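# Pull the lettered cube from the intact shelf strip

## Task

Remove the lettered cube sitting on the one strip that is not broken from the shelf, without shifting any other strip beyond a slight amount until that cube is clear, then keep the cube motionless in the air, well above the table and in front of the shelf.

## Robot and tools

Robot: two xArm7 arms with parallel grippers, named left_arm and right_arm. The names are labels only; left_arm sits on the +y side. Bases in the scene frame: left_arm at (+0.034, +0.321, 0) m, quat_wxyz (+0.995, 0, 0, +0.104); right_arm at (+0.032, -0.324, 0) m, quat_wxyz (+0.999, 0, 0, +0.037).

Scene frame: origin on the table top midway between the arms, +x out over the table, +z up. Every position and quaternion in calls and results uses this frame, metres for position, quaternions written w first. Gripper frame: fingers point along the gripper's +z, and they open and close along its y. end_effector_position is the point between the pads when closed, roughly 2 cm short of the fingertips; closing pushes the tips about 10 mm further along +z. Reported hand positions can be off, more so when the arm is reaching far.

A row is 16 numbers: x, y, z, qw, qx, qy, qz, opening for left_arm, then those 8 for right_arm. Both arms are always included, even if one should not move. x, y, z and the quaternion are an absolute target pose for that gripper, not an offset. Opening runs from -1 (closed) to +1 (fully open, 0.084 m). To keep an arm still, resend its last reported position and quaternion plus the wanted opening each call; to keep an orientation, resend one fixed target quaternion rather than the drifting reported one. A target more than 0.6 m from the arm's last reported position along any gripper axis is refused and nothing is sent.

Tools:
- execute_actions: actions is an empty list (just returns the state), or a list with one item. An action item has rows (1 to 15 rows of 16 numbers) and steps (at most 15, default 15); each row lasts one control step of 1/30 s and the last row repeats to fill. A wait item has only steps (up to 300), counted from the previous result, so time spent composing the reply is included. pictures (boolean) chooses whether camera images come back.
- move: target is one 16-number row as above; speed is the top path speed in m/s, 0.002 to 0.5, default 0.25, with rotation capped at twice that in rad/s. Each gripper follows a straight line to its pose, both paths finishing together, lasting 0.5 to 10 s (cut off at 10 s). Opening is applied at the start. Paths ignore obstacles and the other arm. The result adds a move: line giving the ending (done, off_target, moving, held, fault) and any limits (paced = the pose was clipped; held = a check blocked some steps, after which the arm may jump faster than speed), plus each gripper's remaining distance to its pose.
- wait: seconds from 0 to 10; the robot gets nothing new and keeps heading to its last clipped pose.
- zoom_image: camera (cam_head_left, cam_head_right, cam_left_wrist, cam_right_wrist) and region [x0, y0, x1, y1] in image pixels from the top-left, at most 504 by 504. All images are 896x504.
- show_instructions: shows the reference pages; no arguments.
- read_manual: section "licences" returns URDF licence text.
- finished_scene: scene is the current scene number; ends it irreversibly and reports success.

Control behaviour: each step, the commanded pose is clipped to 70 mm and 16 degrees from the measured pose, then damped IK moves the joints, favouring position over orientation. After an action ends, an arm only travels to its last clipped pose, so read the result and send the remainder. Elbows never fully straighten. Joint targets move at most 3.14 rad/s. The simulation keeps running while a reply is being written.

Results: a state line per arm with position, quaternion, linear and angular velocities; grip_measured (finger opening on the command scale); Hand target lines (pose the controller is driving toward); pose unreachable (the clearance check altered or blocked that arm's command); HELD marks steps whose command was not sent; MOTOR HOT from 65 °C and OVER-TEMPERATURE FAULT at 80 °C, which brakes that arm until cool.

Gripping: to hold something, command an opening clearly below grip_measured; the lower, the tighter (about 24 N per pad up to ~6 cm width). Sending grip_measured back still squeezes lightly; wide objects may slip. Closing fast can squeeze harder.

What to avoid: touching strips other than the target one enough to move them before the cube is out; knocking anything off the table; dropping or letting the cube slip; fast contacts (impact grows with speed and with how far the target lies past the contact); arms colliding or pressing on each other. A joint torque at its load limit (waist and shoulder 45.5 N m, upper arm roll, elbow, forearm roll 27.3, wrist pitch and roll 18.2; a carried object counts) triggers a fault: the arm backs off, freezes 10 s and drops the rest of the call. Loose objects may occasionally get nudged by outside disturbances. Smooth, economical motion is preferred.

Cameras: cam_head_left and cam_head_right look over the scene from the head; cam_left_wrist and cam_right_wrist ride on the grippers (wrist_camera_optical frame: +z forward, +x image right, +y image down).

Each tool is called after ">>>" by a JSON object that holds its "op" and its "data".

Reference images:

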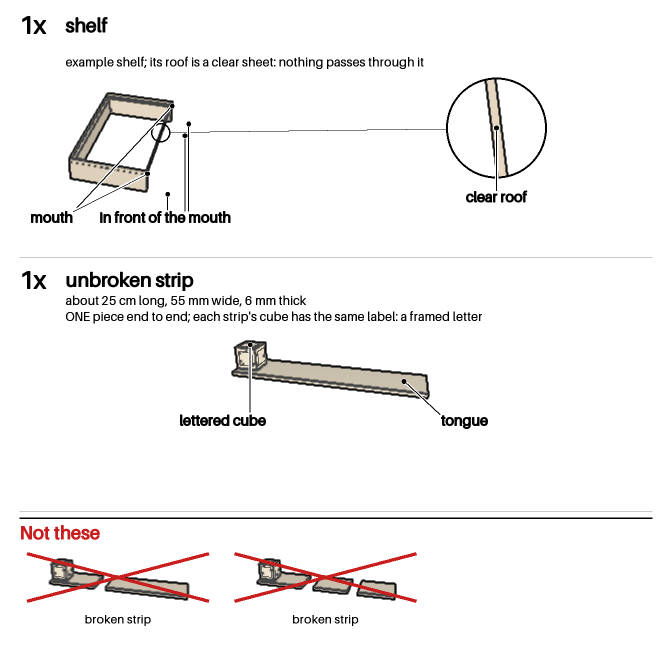

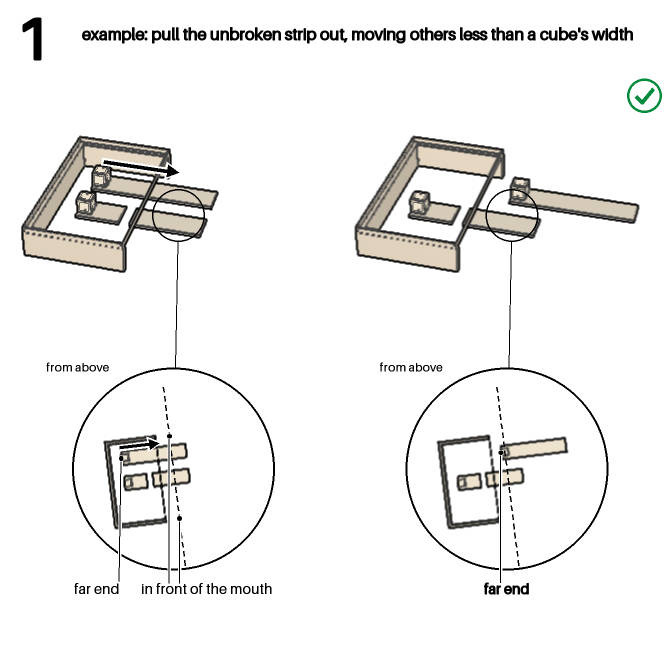

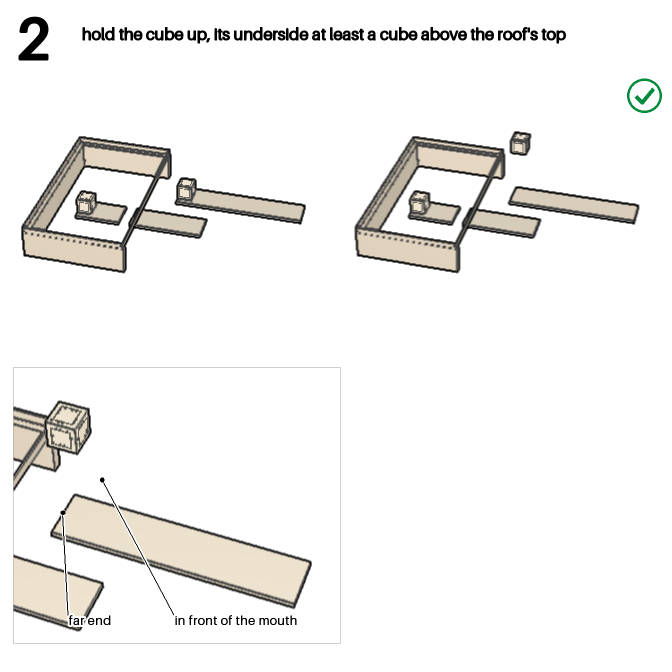

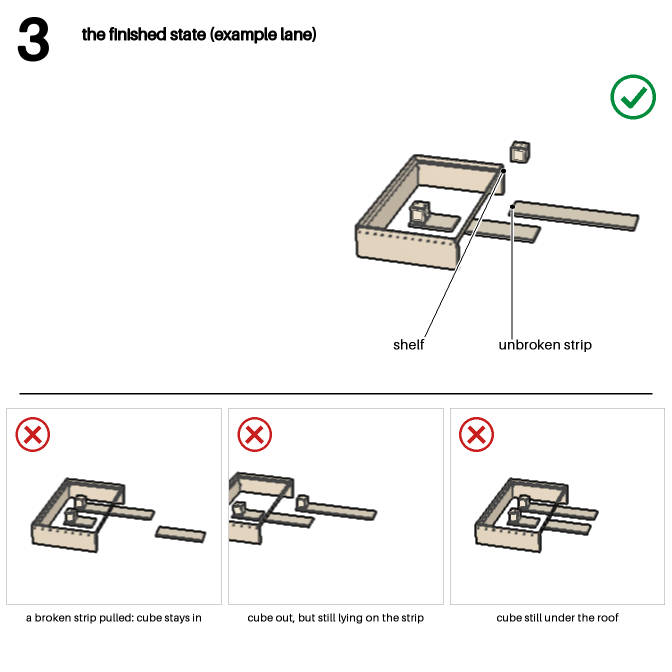

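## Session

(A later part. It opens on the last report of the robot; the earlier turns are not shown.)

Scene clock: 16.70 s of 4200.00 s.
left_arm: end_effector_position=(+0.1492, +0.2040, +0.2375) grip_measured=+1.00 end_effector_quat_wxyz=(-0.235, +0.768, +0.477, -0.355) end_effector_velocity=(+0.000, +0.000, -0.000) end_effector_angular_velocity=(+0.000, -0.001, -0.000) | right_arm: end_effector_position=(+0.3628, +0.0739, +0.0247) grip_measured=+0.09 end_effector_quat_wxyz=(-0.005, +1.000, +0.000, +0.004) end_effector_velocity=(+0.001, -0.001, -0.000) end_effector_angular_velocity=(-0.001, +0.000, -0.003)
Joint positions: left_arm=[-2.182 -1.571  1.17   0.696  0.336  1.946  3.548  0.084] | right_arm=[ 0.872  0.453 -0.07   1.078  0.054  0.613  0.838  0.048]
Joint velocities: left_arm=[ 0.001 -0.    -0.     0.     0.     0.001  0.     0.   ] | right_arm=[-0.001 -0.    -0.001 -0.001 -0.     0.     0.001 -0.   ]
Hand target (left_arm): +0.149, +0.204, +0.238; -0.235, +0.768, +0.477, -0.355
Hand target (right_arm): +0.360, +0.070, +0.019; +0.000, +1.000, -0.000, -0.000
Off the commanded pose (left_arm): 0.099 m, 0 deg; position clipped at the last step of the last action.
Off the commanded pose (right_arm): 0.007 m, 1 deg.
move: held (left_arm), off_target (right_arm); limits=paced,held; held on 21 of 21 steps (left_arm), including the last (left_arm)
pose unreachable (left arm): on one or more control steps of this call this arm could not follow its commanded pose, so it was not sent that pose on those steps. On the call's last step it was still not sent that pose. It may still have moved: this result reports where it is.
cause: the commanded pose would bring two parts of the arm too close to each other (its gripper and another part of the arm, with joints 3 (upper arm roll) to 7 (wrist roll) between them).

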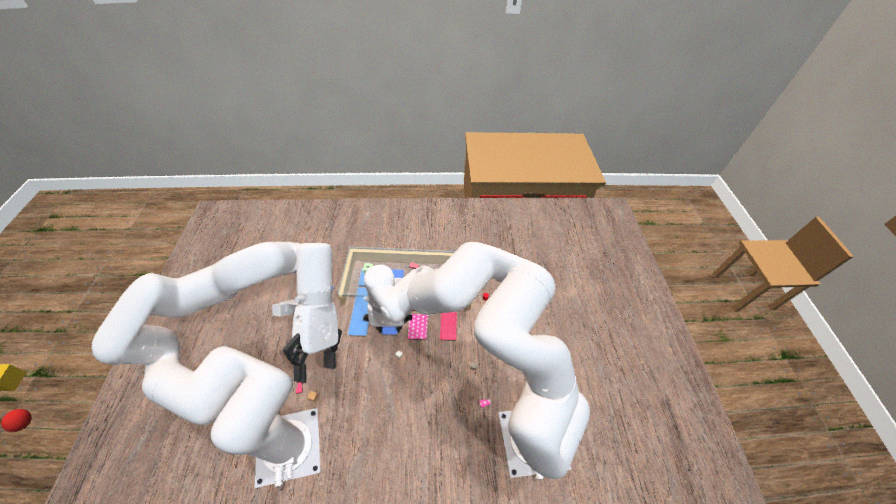

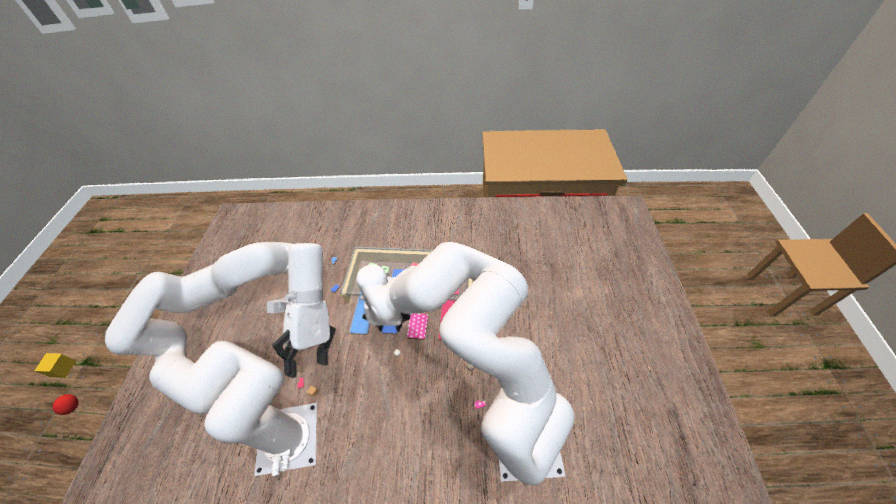

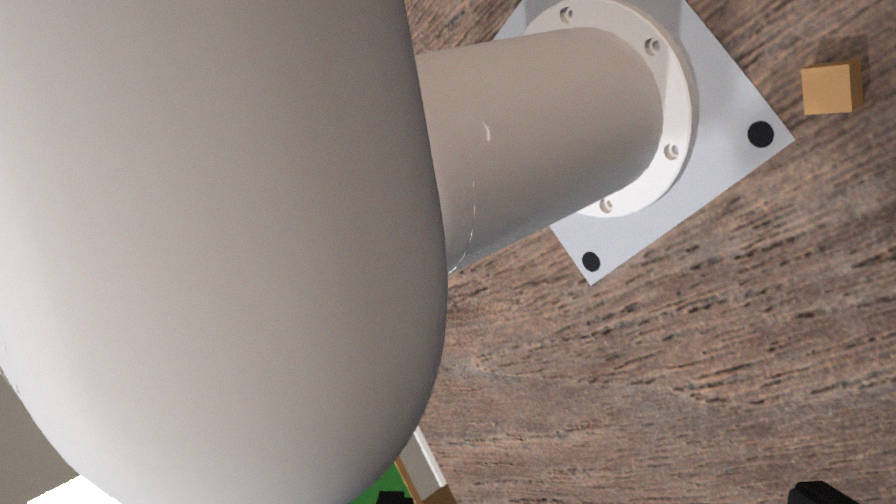

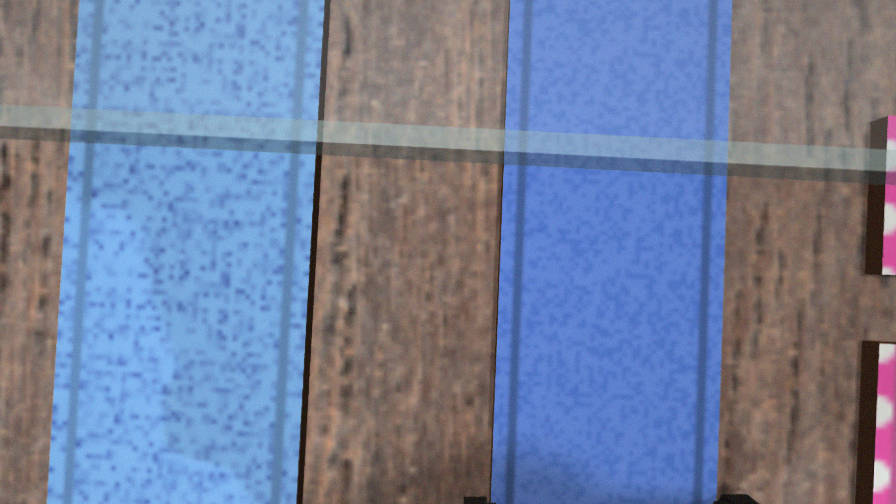

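>>> {"op": "move", "data": {"target": [0.149,0.204,0.238,-0.235,0.768,0.477,-0.355,1,0.26,0.074,0.024,0,1,0,0,-0.3], "speed": 0.08}}

>>> {"op": "move", "data": {"target": [0.149,0.204,0.238,-0.235,0.768,0.477,-0.355,1,0.26,0.074,0.05,0,1,0,0,0.6], "speed": 0.05}}

>>> {"op": "move", "data": {"target": [0.149,0.204,0.238,-0.235,0.768,0.477,-0.355,1,0.36,0.072,0.05,0,1,0,0,0.6]}}

>>> {"op": "move", "data": {"target": [0.149,0.204,0.238,-0.235,0.768,0.477,-0.355,1,0.36,0.072,0.023,0,1,0,0,0.6], "speed": 0.05}}

>>> {"op": "move", "data": {"target": [0.149,0.204,0.238,-0.235,0.768,0.477,-0.355,1,0.36,0.072,0.023,0,1,0,0,-0.3]}}

>>> {"op": "move", "data": {"target": [0.149,0.204,0.238,-0.235,0.768,0.477,-0.355,1,0.26,0.074,0.024,0,1,0,0,-0.3], "speed": 0.08}}

>>> {"op": "move", "data": {"target": [0.149,0.204,0.238,-0.235,0.768,0.477,-0.355,1,0.28,0.06,0.12,0,1,0,0,0.6], "speed": 0.08}}

Scene clock: 24.70 s of 4200.00 s.
left_arm: end_effector_position=(+0.1492, +0.2040, +0.2375) grip_measured=+1.00 end_effector_quat_wxyz=(-0.235, +0.768, +0.477, -0.355) end_effector_velocity=(+0.000, -0.000, -0.000) end_effector_angular_velocity=(+0.000, -0.001, +0.001) | right_arm: end_effector_position=(+0.2607, +0.0753, +0.0249) grip_measured=+0.09 end_effector_quat_wxyz=(-0.001, +1.000, +0.000, +0.001) end_effector_velocity=(-0.000, -0.000, -0.000) end_effector_angular_velocity=(-0.000, -0.000, -0.003)
Joint positions: left_arm=[-2.182 -1.571  1.17   0.696  0.336  1.946  3.548  0.084] | right_arm=[ 1.018  0.315 -0.041  0.857  0.024  0.54   1.032  0.048]
Joint velocities: left_arm=[ 0.    -0.     0.    -0.     0.001 -0.001 -0.     0.   ] | right_arm=[ 0.001  0.    -0.001 -0.001 -0.    -0.001  0.003 -0.   ]
Hand target (left_arm): +0.149, +0.204, +0.238; -0.235, +0.768, +0.477, -0.355
Hand target (right_arm): +0.260, +0.074, +0.024; +0.000, +1.000, +0.000, +0.000
Off the commanded pose (left_arm): 0.001 m, 0 deg.
Off the commanded pose (right_arm): 0.002 m, 0 deg.
After step 90, 3.37 s passed at rest.
move: held (left_arm); limits=held; held on 49 of 49 steps (left_arm), including the last (left_arm)
pose unreachable (left arm): on one or more control steps of this call this arm could not follow its commanded pose, so it was not sent that pose on those steps. On the call's last step it was still not sent that pose. It may still have moved: this result reports where it is.
cause: the commanded pose would bring two parts of the arm too close to each other (its gripper and another part of the arm, with joints 3 (upper arm roll) to 7 (wrist roll) between them).

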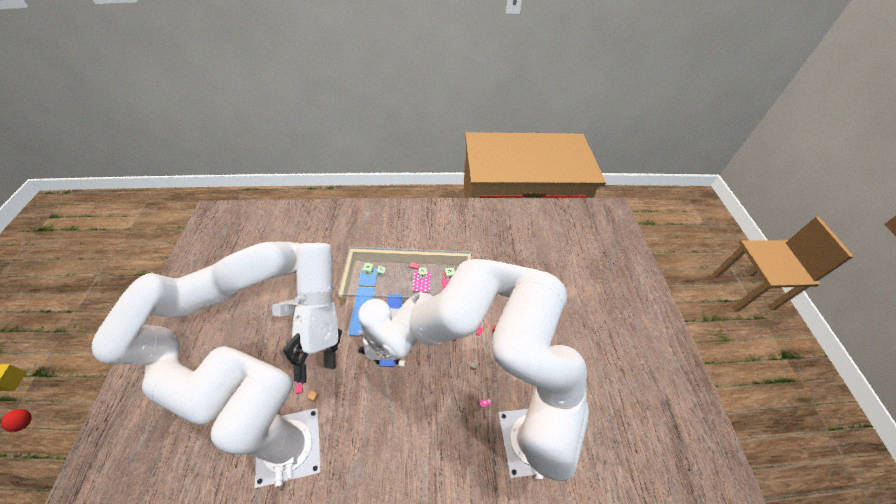

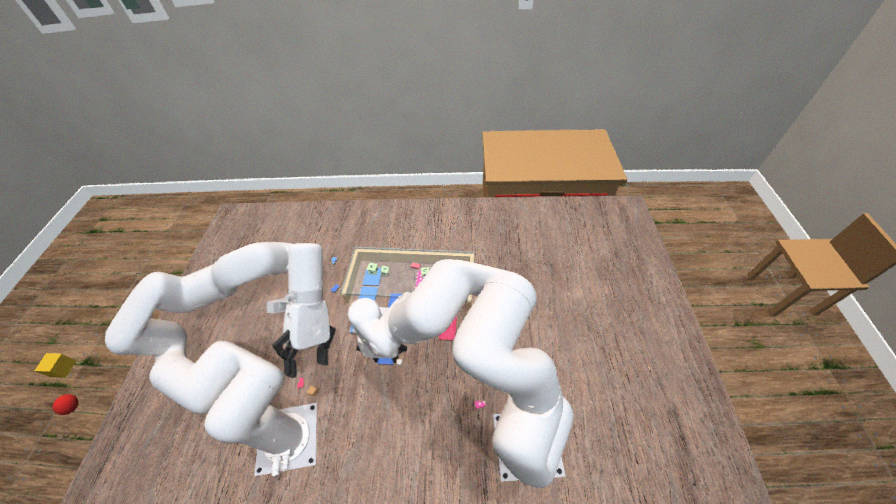

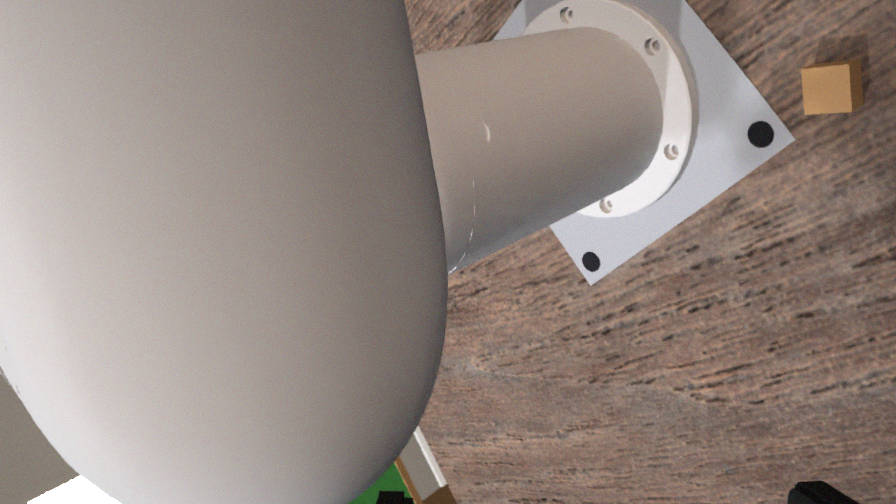

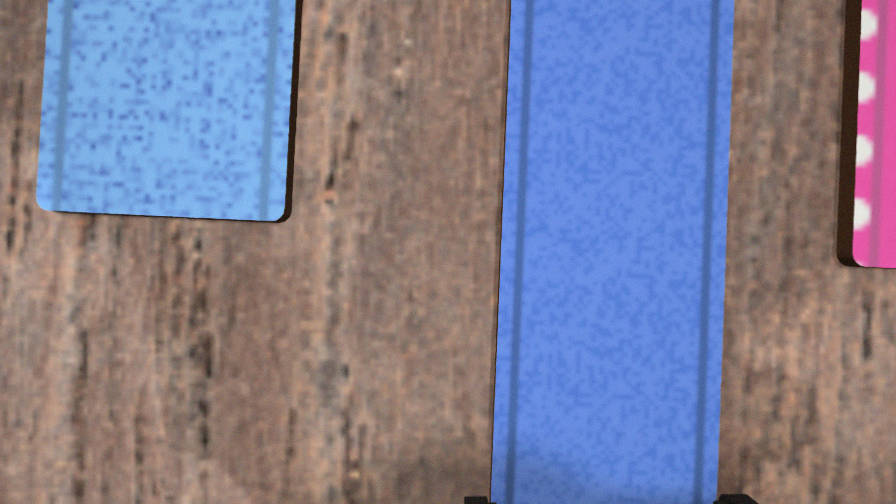

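Scene clock: 25.77 s of 4200.00 s.
left_arm: end_effector_position=(+0.1492, +0.2040, +0.2375) grip_measured=+1.00 end_effector_quat_wxyz=(-0.235, +0.768, +0.477, -0.355) end_effector_velocity=(-0.000, +0.000, -0.000) end_effector_angular_velocity=(+0.001, +0.000, -0.000) | right_arm: end_effector_position=(+0.2598, +0.0736, +0.0496) grip_measured=+0.59 end_effector_quat_wxyz=(+0.000, +1.000, +0.000, -0.000) end_effector_velocity=(+0.000, +0.000, +0.001) end_effector_angular_velocity=(-0.001, -0.001, +0.001)
Joint positions: left_arm=[-2.182 -1.571  1.17   0.696  0.336  1.946  3.548  0.084] | right_arm=[ 1.019  0.251 -0.042  0.859  0.018  0.61   1.037  0.069]
Joint velocities: left_arm=[ 0.    -0.     0.     0.    -0.     0.001 -0.    -0.   ] | right_arm=[ 0.    -0.001 -0.     0.002 -0.002  0.002  0.    -0.   ]
Hand target (left_arm): +0.149, +0.204, +0.238; -0.235, +0.768, +0.477, -0.355
Hand target (right_arm): +0.260, +0.074, +0.050; +0.000, +1.000, +0.000, +0.000
Off the commanded pose (left_arm): 0.001 m, 0 deg.
Off the commanded pose (right_arm): 0.001 m, 0 deg.
move: held (left_arm); limits=held; held on 25 of 25 steps (left_arm), including the last (left_arm)
pose unreachable (left arm): on one or more control steps of this call this arm could not follow its commanded pose, so it was not sent that pose on those steps. On the call's last step it was still not sent that pose. It may still have moved: this result reports where it is.
cause: the commanded pose would bring two parts of the arm too close to each other (its gripper and another part of the arm, with joints 3 (upper arm roll) to 7 (wrist roll) between them).

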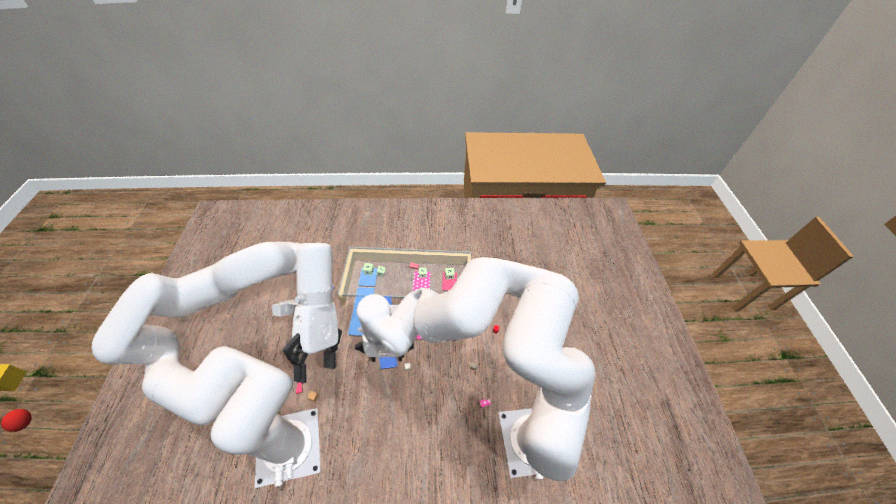

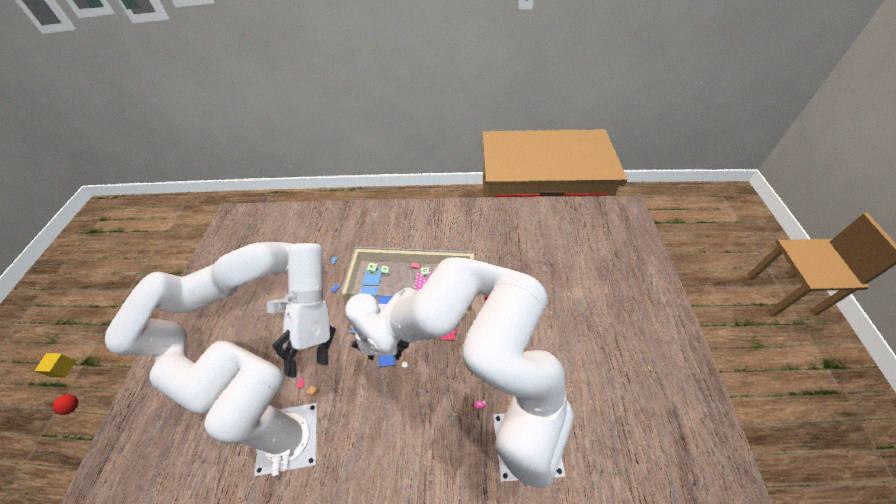

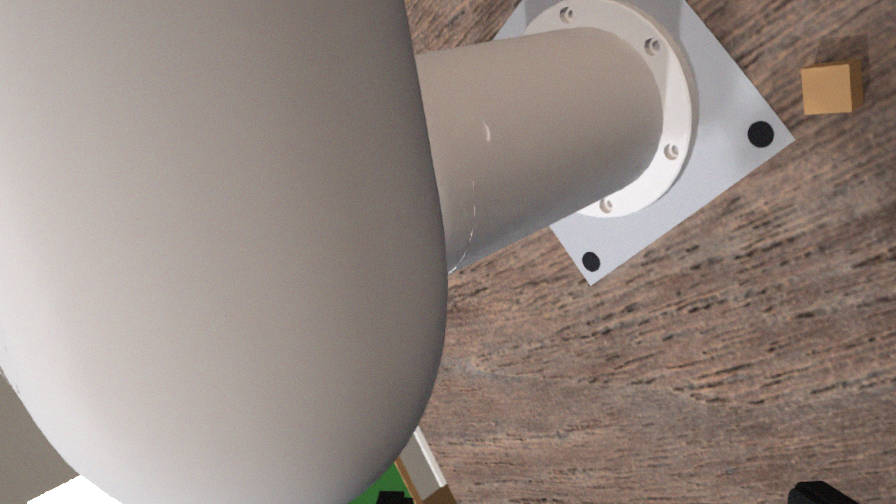

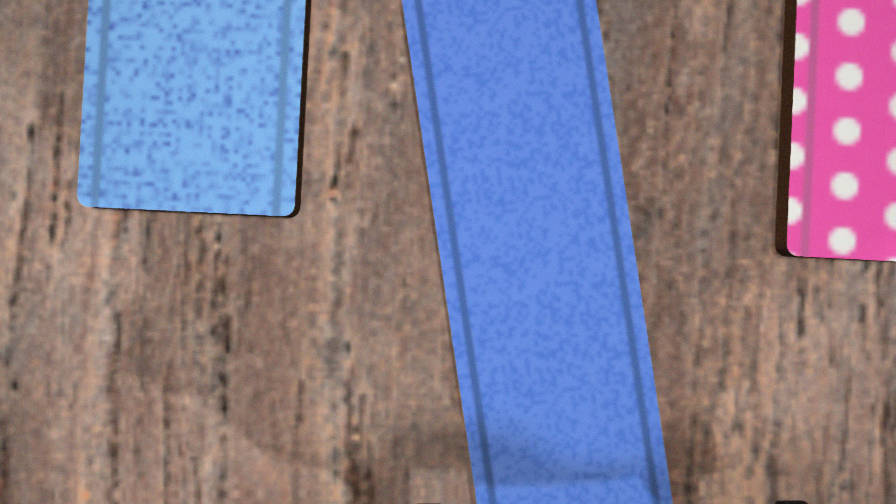

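Scene clock: 26.90 s of 4200.00 s.
left_arm: end_effector_position=(+0.1492, +0.2040, +0.2375) grip_measured=+1.00 end_effector_quat_wxyz=(-0.235, +0.768, +0.477, -0.355) end_effector_velocity=(-0.000, +0.000, +0.000) end_effector_angular_velocity=(+0.000, +0.001, +0.001) | right_arm: end_effector_position=(+0.3593, +0.0725, +0.0502) grip_measured=+0.59 end_effector_quat_wxyz=(-0.000, +1.000, +0.001, -0.000) end_effector_velocity=(+0.008, -0.004, +0.001) end_effector_angular_velocity=(-0.001, -0.003, -0.012)
Joint positions: left_arm=[-2.182 -1.571  1.17   0.696  0.336  1.946  3.548  0.084] | right_arm=[ 0.893  0.397 -0.089  1.083  0.055  0.688  0.841  0.069]
Joint velocities: left_arm=[ 0.     0.     0.     0.    -0.001 -0.    -0.     0.   ] | right_arm=[-0.008  0.003 -0.007  0.007  0.     0.002 -0.003 -0.   ]
Hand target (left_arm): +0.149, +0.204, +0.238; -0.235, +0.768, +0.477, -0.355
Hand target (right_arm): +0.360, +0.072, +0.050; -0.000, +1.000, -0.000, -0.000
Off the commanded pose (left_arm): 0.001 m, 0 deg.
Off the commanded pose (right_arm): 0.001 m, 0 deg.
move: held (left_arm); limits=held; held on 27 of 27 steps (left_arm), including the last (left_arm)
pose unreachable (left arm): on one or more control steps of this call this arm could not follow its commanded pose, so it was not sent that pose on those steps. On the call's last step it was still not sent that pose. It may still have moved: this result reports where it is.
cause: the commanded pose would bring two parts of the arm too close to each other (its gripper and another part of the arm, with joints 3 (upper arm roll) to 7 (wrist roll) between them).

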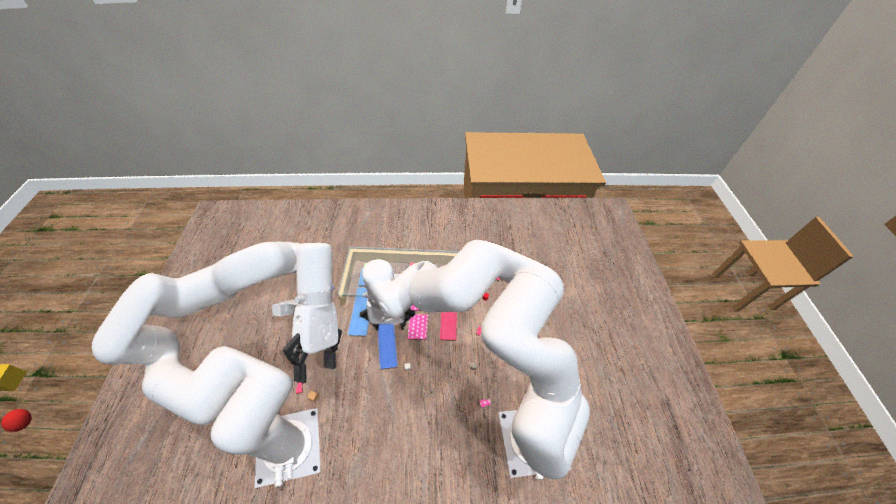

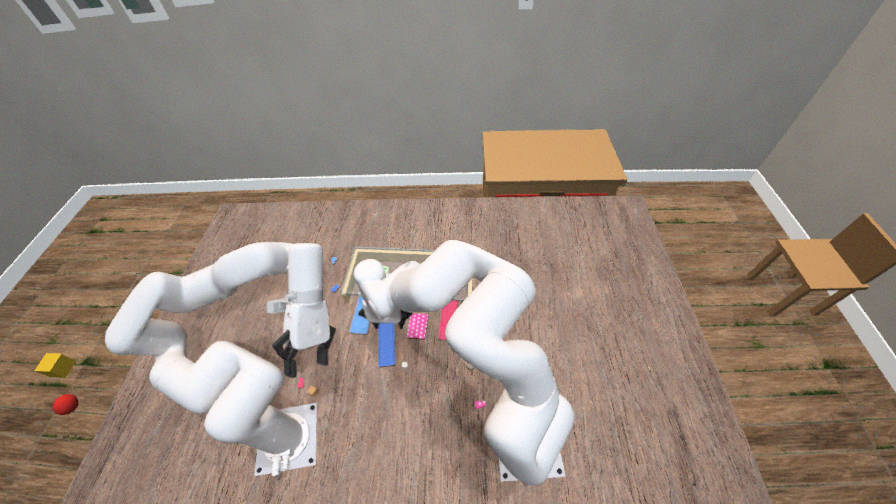

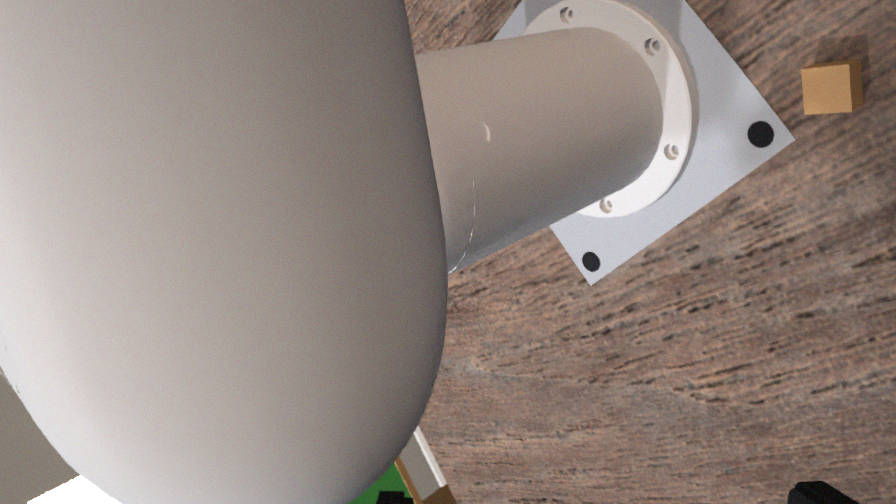

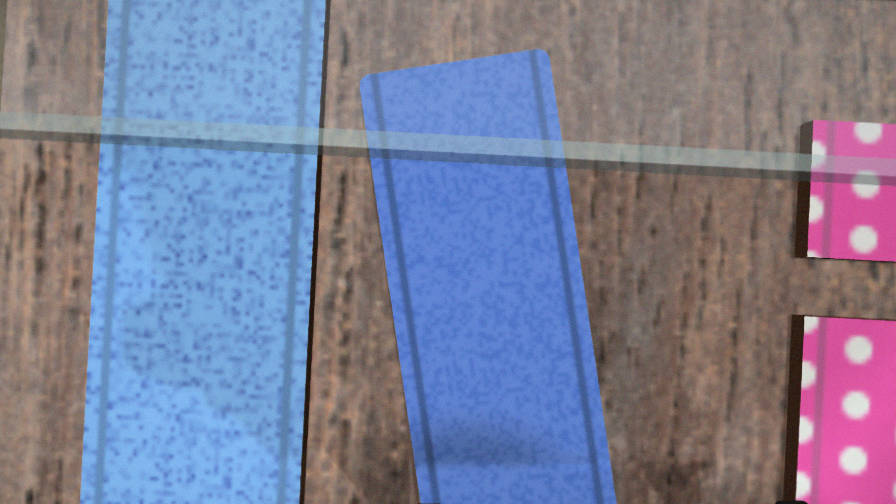

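Scene clock: 27.97 s of 4200.00 s.
left_arm: end_effector_position=(+0.1492, +0.2040, +0.2375) grip_measured=+1.00 end_effector_quat_wxyz=(-0.235, +0.768, +0.477, -0.355) end_effector_velocity=(+0.000, +0.000, -0.000) end_effector_angular_velocity=(+0.000, +0.000, +0.000) | right_arm: end_effector_position=(+0.3607, +0.0728, +0.0242) grip_measured=+0.60 end_effector_quat_wxyz=(-0.001, +1.000, -0.000, +0.001) end_effector_velocity=(-0.000, +0.000, -0.001) end_effector_angular_velocity=(+0.000, +0.000, +0.001)
Joint positions: left_arm=[-2.182 -1.571  1.17   0.696  0.336  1.946  3.548  0.084] | right_arm=[ 0.888  0.454 -0.085  1.08   0.064  0.625  0.834  0.069]
Joint velocities: left_arm=[ 0. -0.  0.  0.  0.  0. -0. -0.] | right_arm=[ 0.     0.002  0.    -0.001  0.001 -0.003 -0.     0.   ]
Hand target (left_arm): +0.149, +0.204, +0.238; -0.235, +0.768, +0.477, -0.355
Hand target (right_arm): +0.360, +0.072, +0.023; -0.000, +1.000, -0.000, -0.000
Off the commanded pose (left_arm): 0.001 m, 0 deg.
Off the commanded pose (right_arm): 0.002 m, 0 deg.
move: held (left_arm); limits=held; held on 25 of 25 steps (left_arm), including the last (left_arm)
pose unreachable (left arm): on one or more control steps of this call this arm could not follow its commanded pose, so it was not sent that pose on those steps. On the call's last step it was still not sent that pose. It may still have moved: this result reports where it is.
cause: the commanded pose would bring two parts of the arm too close to each other (its gripper and another part of the arm, with joints 3 (upper arm roll) to 7 (wrist roll) between them).

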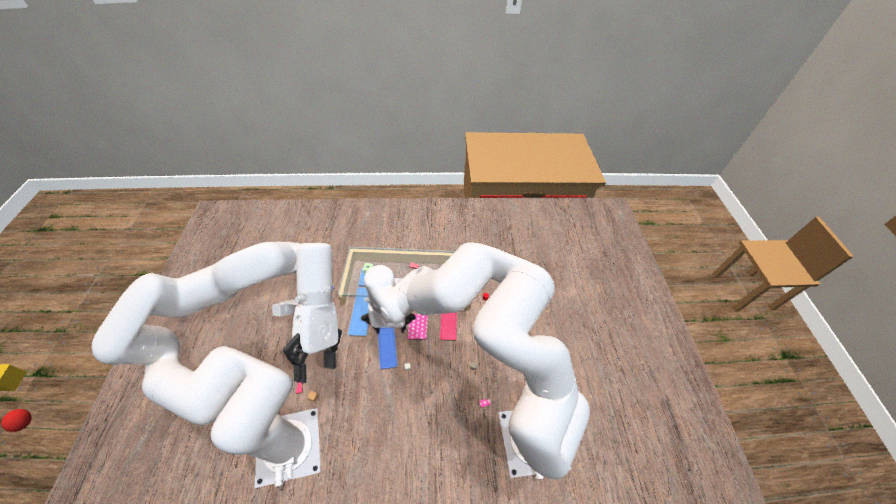

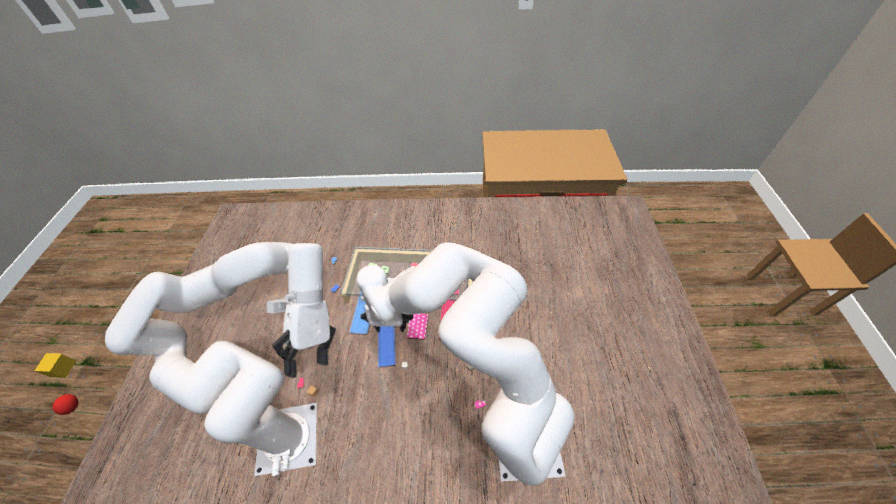

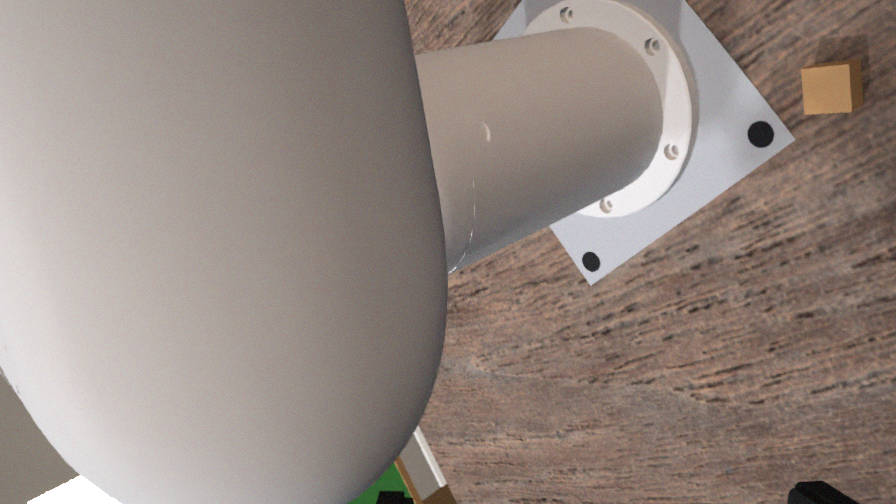

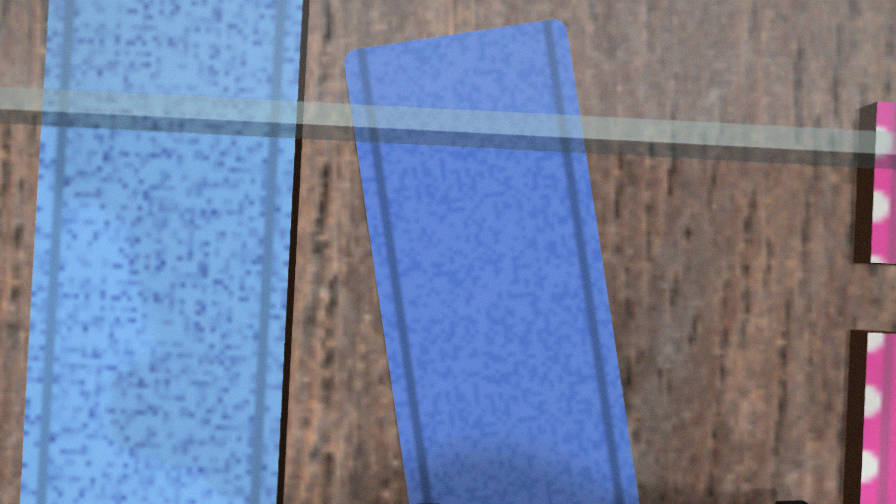

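Scene clock: 28.90 s of 4200.00 s.
left_arm: end_effector_position=(+0.1492, +0.2040, +0.2375) grip_measured=+1.00 end_effector_quat_wxyz=(-0.235, +0.768, +0.477, -0.355) end_effector_velocity=(-0.000, -0.000, +0.000) end_effector_angular_velocity=(+0.000, +0.000, -0.001) | right_arm: end_effector_position=(+0.3622, +0.0766, +0.0280) grip_measured=-0.31 end_effector_quat_wxyz=(-0.005, +1.000, +0.001, +0.004) end_effector_velocity=(+0.002, -0.004, -0.001) end_effector_angular_velocity=(-0.009, +0.002, -0.002)
Joint positions: left_arm=[-2.182 -1.571  1.17   0.696  0.336  1.946  3.548  0.084] | right_arm=[ 0.888  0.451 -0.083  1.086  0.063  0.624  0.835  0.031]
Joint velocities: left_arm=[-0.001 -0.     0.    -0.    -0.     0.    -0.     0.   ] | right_arm=[-0.002  0.    -0.004  0.001 -0.005  0.009  0.    -0.002]
Hand target (left_arm): +0.149, +0.204, +0.238; -0.235, +0.768, +0.477, -0.355
Hand target (right_arm): +0.360, +0.072, +0.023; +0.000, +1.000, -0.000, -0.000
Off the commanded pose (left_arm): 0.001 m, 0 deg.
Off the commanded pose (right_arm): 0.007 m, 1 deg.
move: held (left_arm), off_target (right_arm); limits=held; held on 20 of 21 steps (left_arm), including the last (left_arm)
pose unreachable (left arm): on one or more control steps of this call this arm could not follow its commanded pose, so it was not sent that pose on those steps. On the call's last step it was still not sent that pose. It may still have moved: this result reports where it is.
cause: the commanded pose would bring two parts of the arm too close to each other (its gripper and another part of the arm, with joints 3 (upper arm roll) to 7 (wrist roll) between them).

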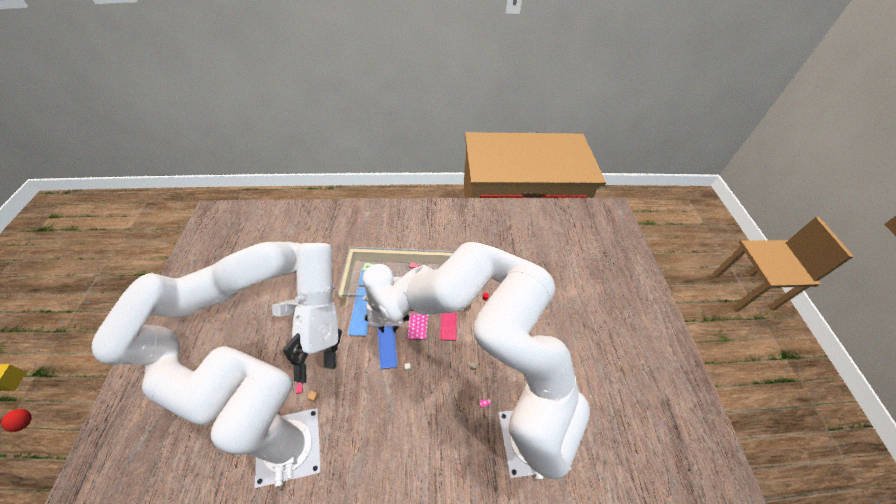

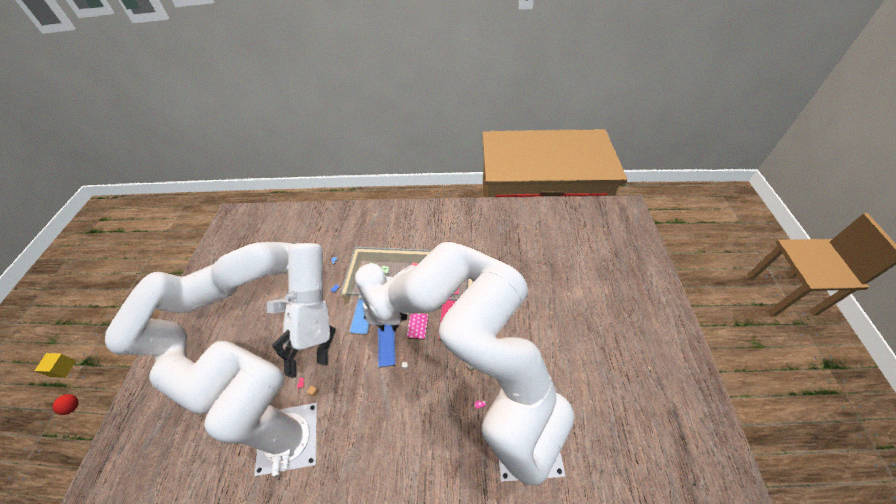

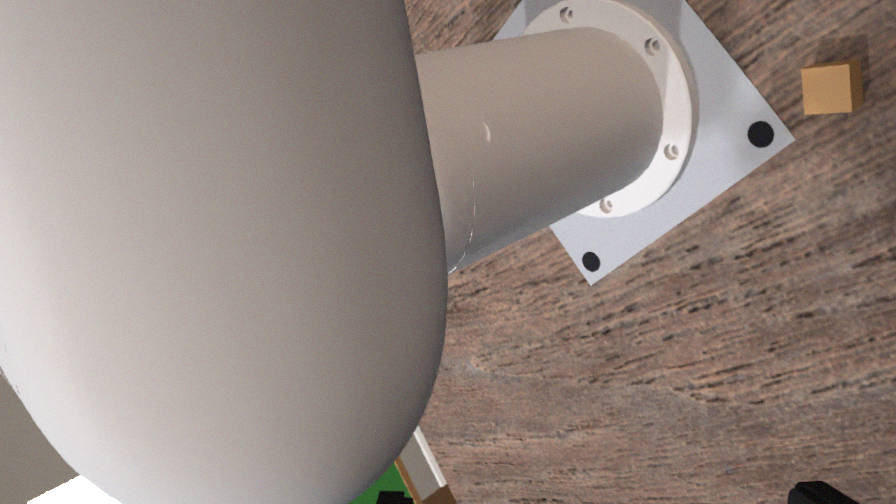

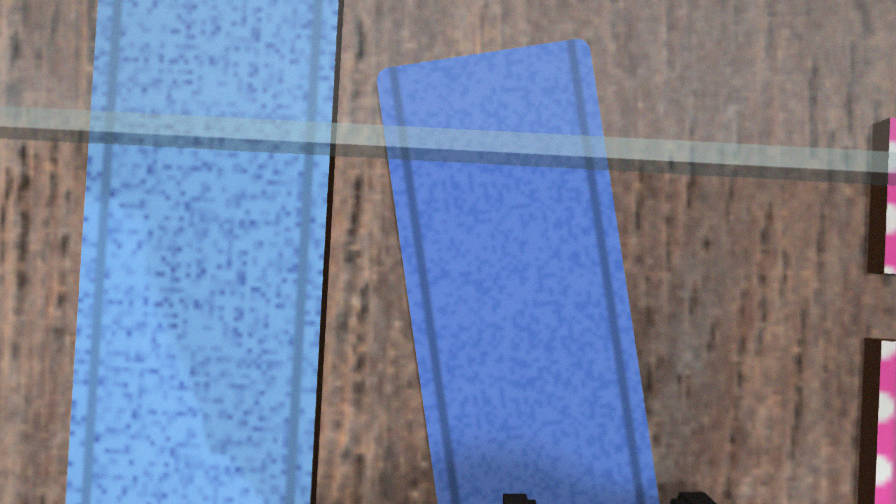

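Scene clock: 30.77 s of 4200.00 s.
left_arm: end_effector_position=(+0.1492, +0.2040, +0.2375) grip_measured=+1.00 end_effector_quat_wxyz=(-0.235, +0.768, +0.477, -0.355) end_effector_velocity=(-0.000, -0.001, +0.000) end_effector_angular_velocity=(-0.002, +0.001, +0.001) | right_arm: end_effector_position=(+0.2622, +0.0778, +0.0280) grip_measured=-0.31 end_effector_quat_wxyz=(-0.005, +1.000, +0.000, +0.003) end_effector_velocity=(-0.000, -0.000, -0.000) end_effector_angular_velocity=(-0.001, -0.001, -0.001)
Joint positions: left_arm=[-2.182 -1.571  1.17   0.696  0.336  1.946  3.548  0.084] | right_arm=[ 1.031  0.311 -0.054  0.861  0.032  0.54   1.027  0.03 ]
Joint velocities: left_arm=[-0.    -0.     0.    -0.    -0.    -0.002  0.     0.   ] | right_arm=[ 0.001  0.001 -0.    -0.    -0.002 -0.     0.004  0.   ]
Hand target (left_arm): +0.149, +0.204, +0.238; -0.235, +0.768, +0.477, -0.355
Hand target (right_arm): +0.260, +0.074, +0.024; +0.000, +1.000, +0.000, +0.000
Off the commanded pose (left_arm): 0.001 m, 0 deg.
Off the commanded pose (right_arm): 0.006 m, 1 deg.
move: held (left_arm), off_target (right_arm); limits=held; held on 49 of 49 steps (left_arm), including the last (left_arm)
pose unreachable (left arm): on one or more control steps of this call this arm could not follow its commanded pose, so it was not sent that pose on those steps. On the call's last step it was still not sent that pose. It may still have moved: this result reports where it is.
cause: the commanded pose would bring two parts of the arm too close to each other (its gripper and another part of the arm, with joints 3 (upper arm roll) to 7 (wrist roll) between them).

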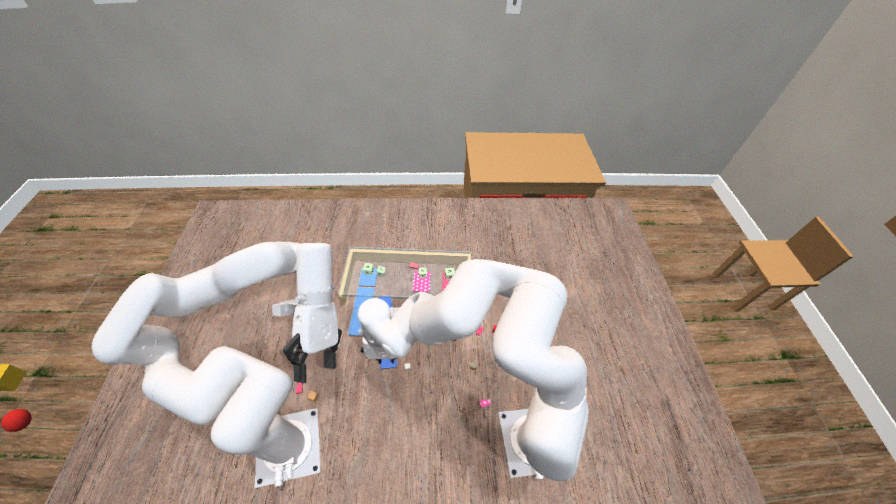

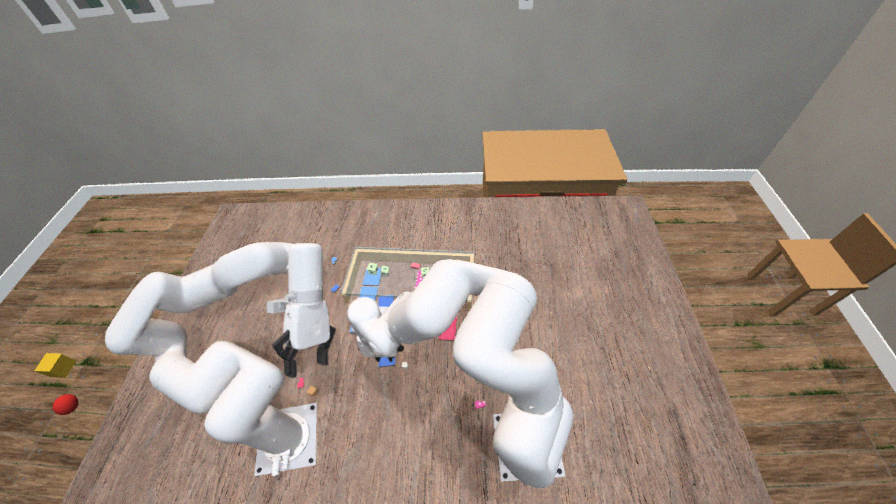

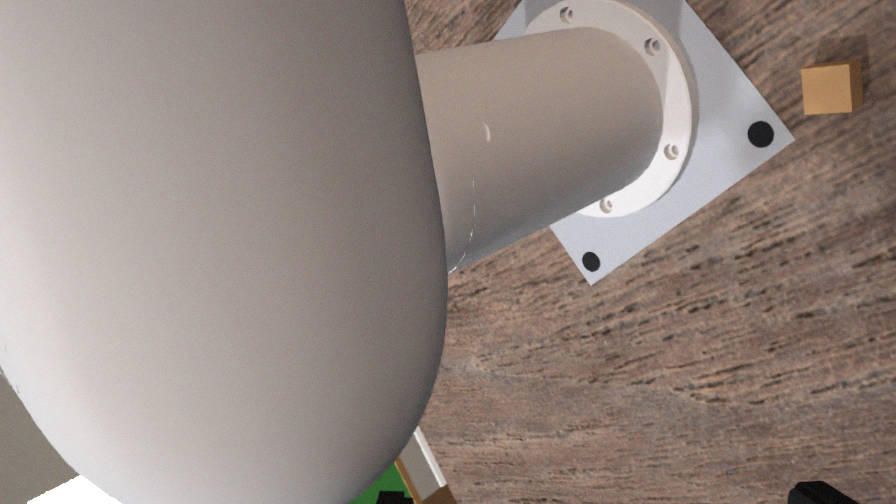

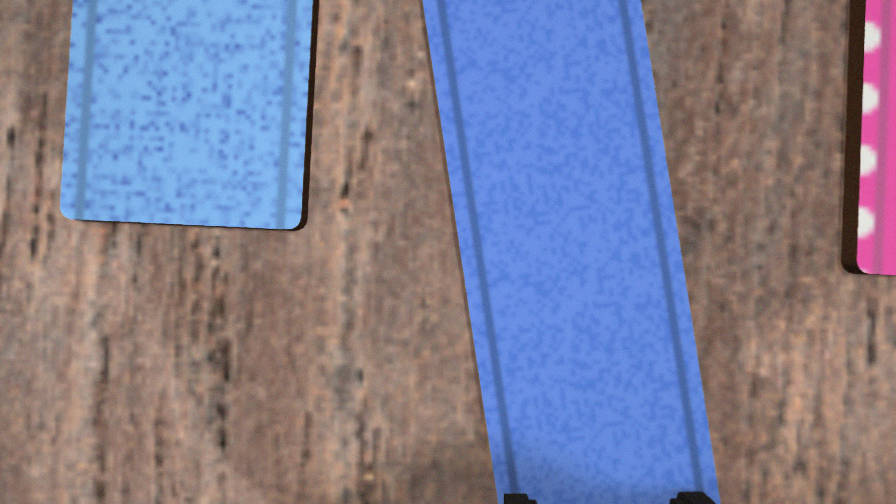

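Scene clock: 32.53 s of 4200.00 s.
left_arm: end_effector_position=(+0.1492, +0.2040, +0.2375) grip_measured=+1.00 end_effector_quat_wxyz=(-0.235, +0.768, +0.477, -0.355) end_effector_velocity=(+0.000, +0.000, -0.000) end_effector_angular_velocity=(+0.000, -0.001, +0.000) | right_arm: end_effector_position=(+0.2798, +0.0594, +0.1197) grip_measured=+0.59 end_effector_quat_wxyz=(+0.001, +1.000, +0.000, +0.000) end_effector_velocity=(+0.001, -0.000, +0.001) end_effector_angular_velocity=(-0.001, -0.000, -0.001)
Joint positions: left_arm=[-2.182 -1.571  1.17   0.696  0.336  1.946  3.548  0.084] | right_arm=[ 1.003  0.098 -0.081  0.901  0.01   0.804  0.99   0.069]
Joint velocities: left_arm=[ 0.     0.    -0.    -0.     0.001  0.    -0.    -0.   ] | right_arm=[-0.001 -0.001 -0.     0.002 -0.001  0.004 -0.001  0.   ]
Hand target (left_arm): +0.149, +0.204, +0.238; -0.235, +0.768, +0.477, -0.355
Hand target (right_arm): +0.280, +0.060, +0.120; +0.000, +1.000, +0.000, +0.000
Off the commanded pose (left_arm): 0.001 m, 0 deg.
Off the commanded pose (right_arm): 0.001 m, 0 deg.
move: held (left_arm); limits=held; held on 46 of 46 steps (left_arm), including the last (left_arm)
pose unreachable (left arm): on one or more control steps of this call this arm could not follow its commanded pose, so it was not sent that pose on those steps. On the call's last step it was still not sent that pose. It may still have moved: this result reports where it is.
cause: the commanded pose would bring two parts of the arm too close to each other (its gripper and another part of the arm, with joints 3 (upper arm roll) to 7 (wrist roll) between them).

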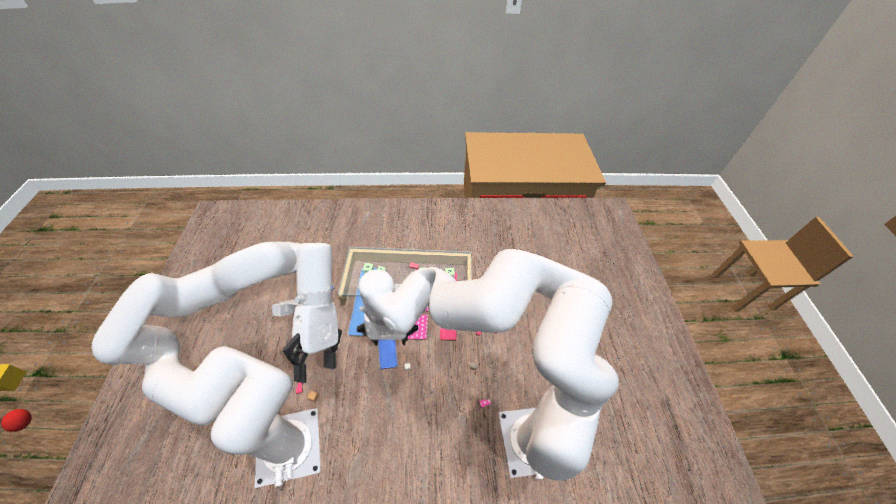

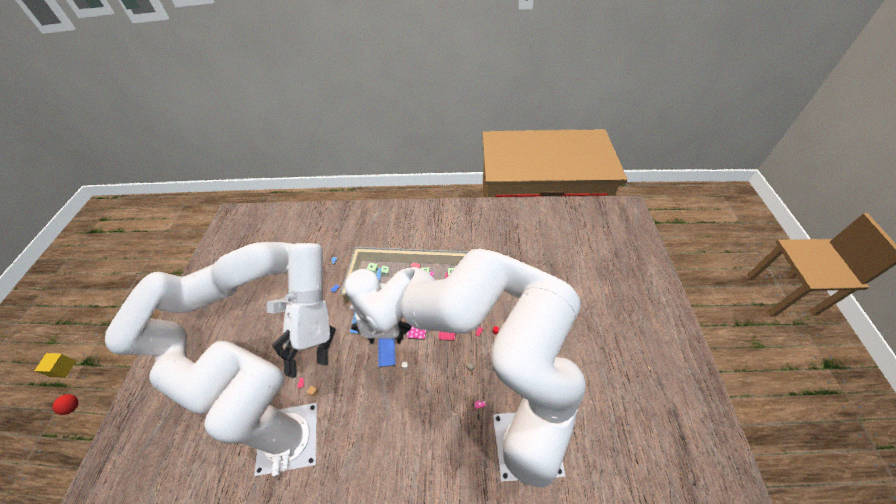

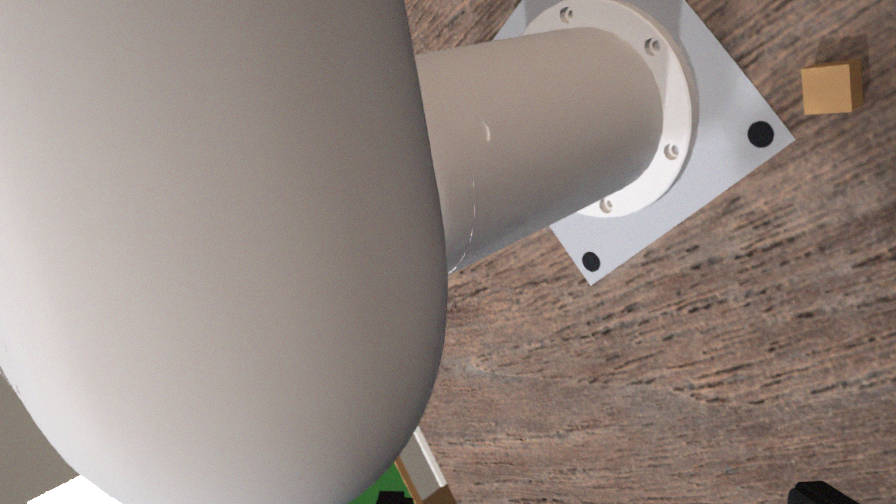

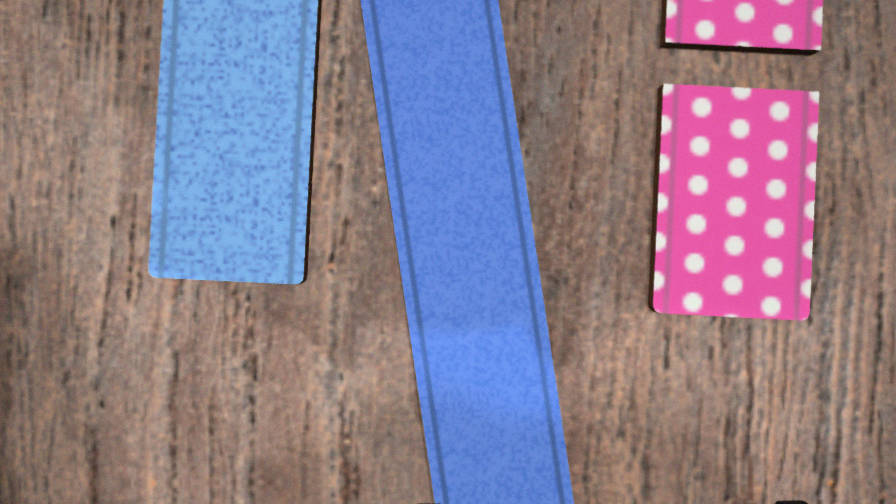

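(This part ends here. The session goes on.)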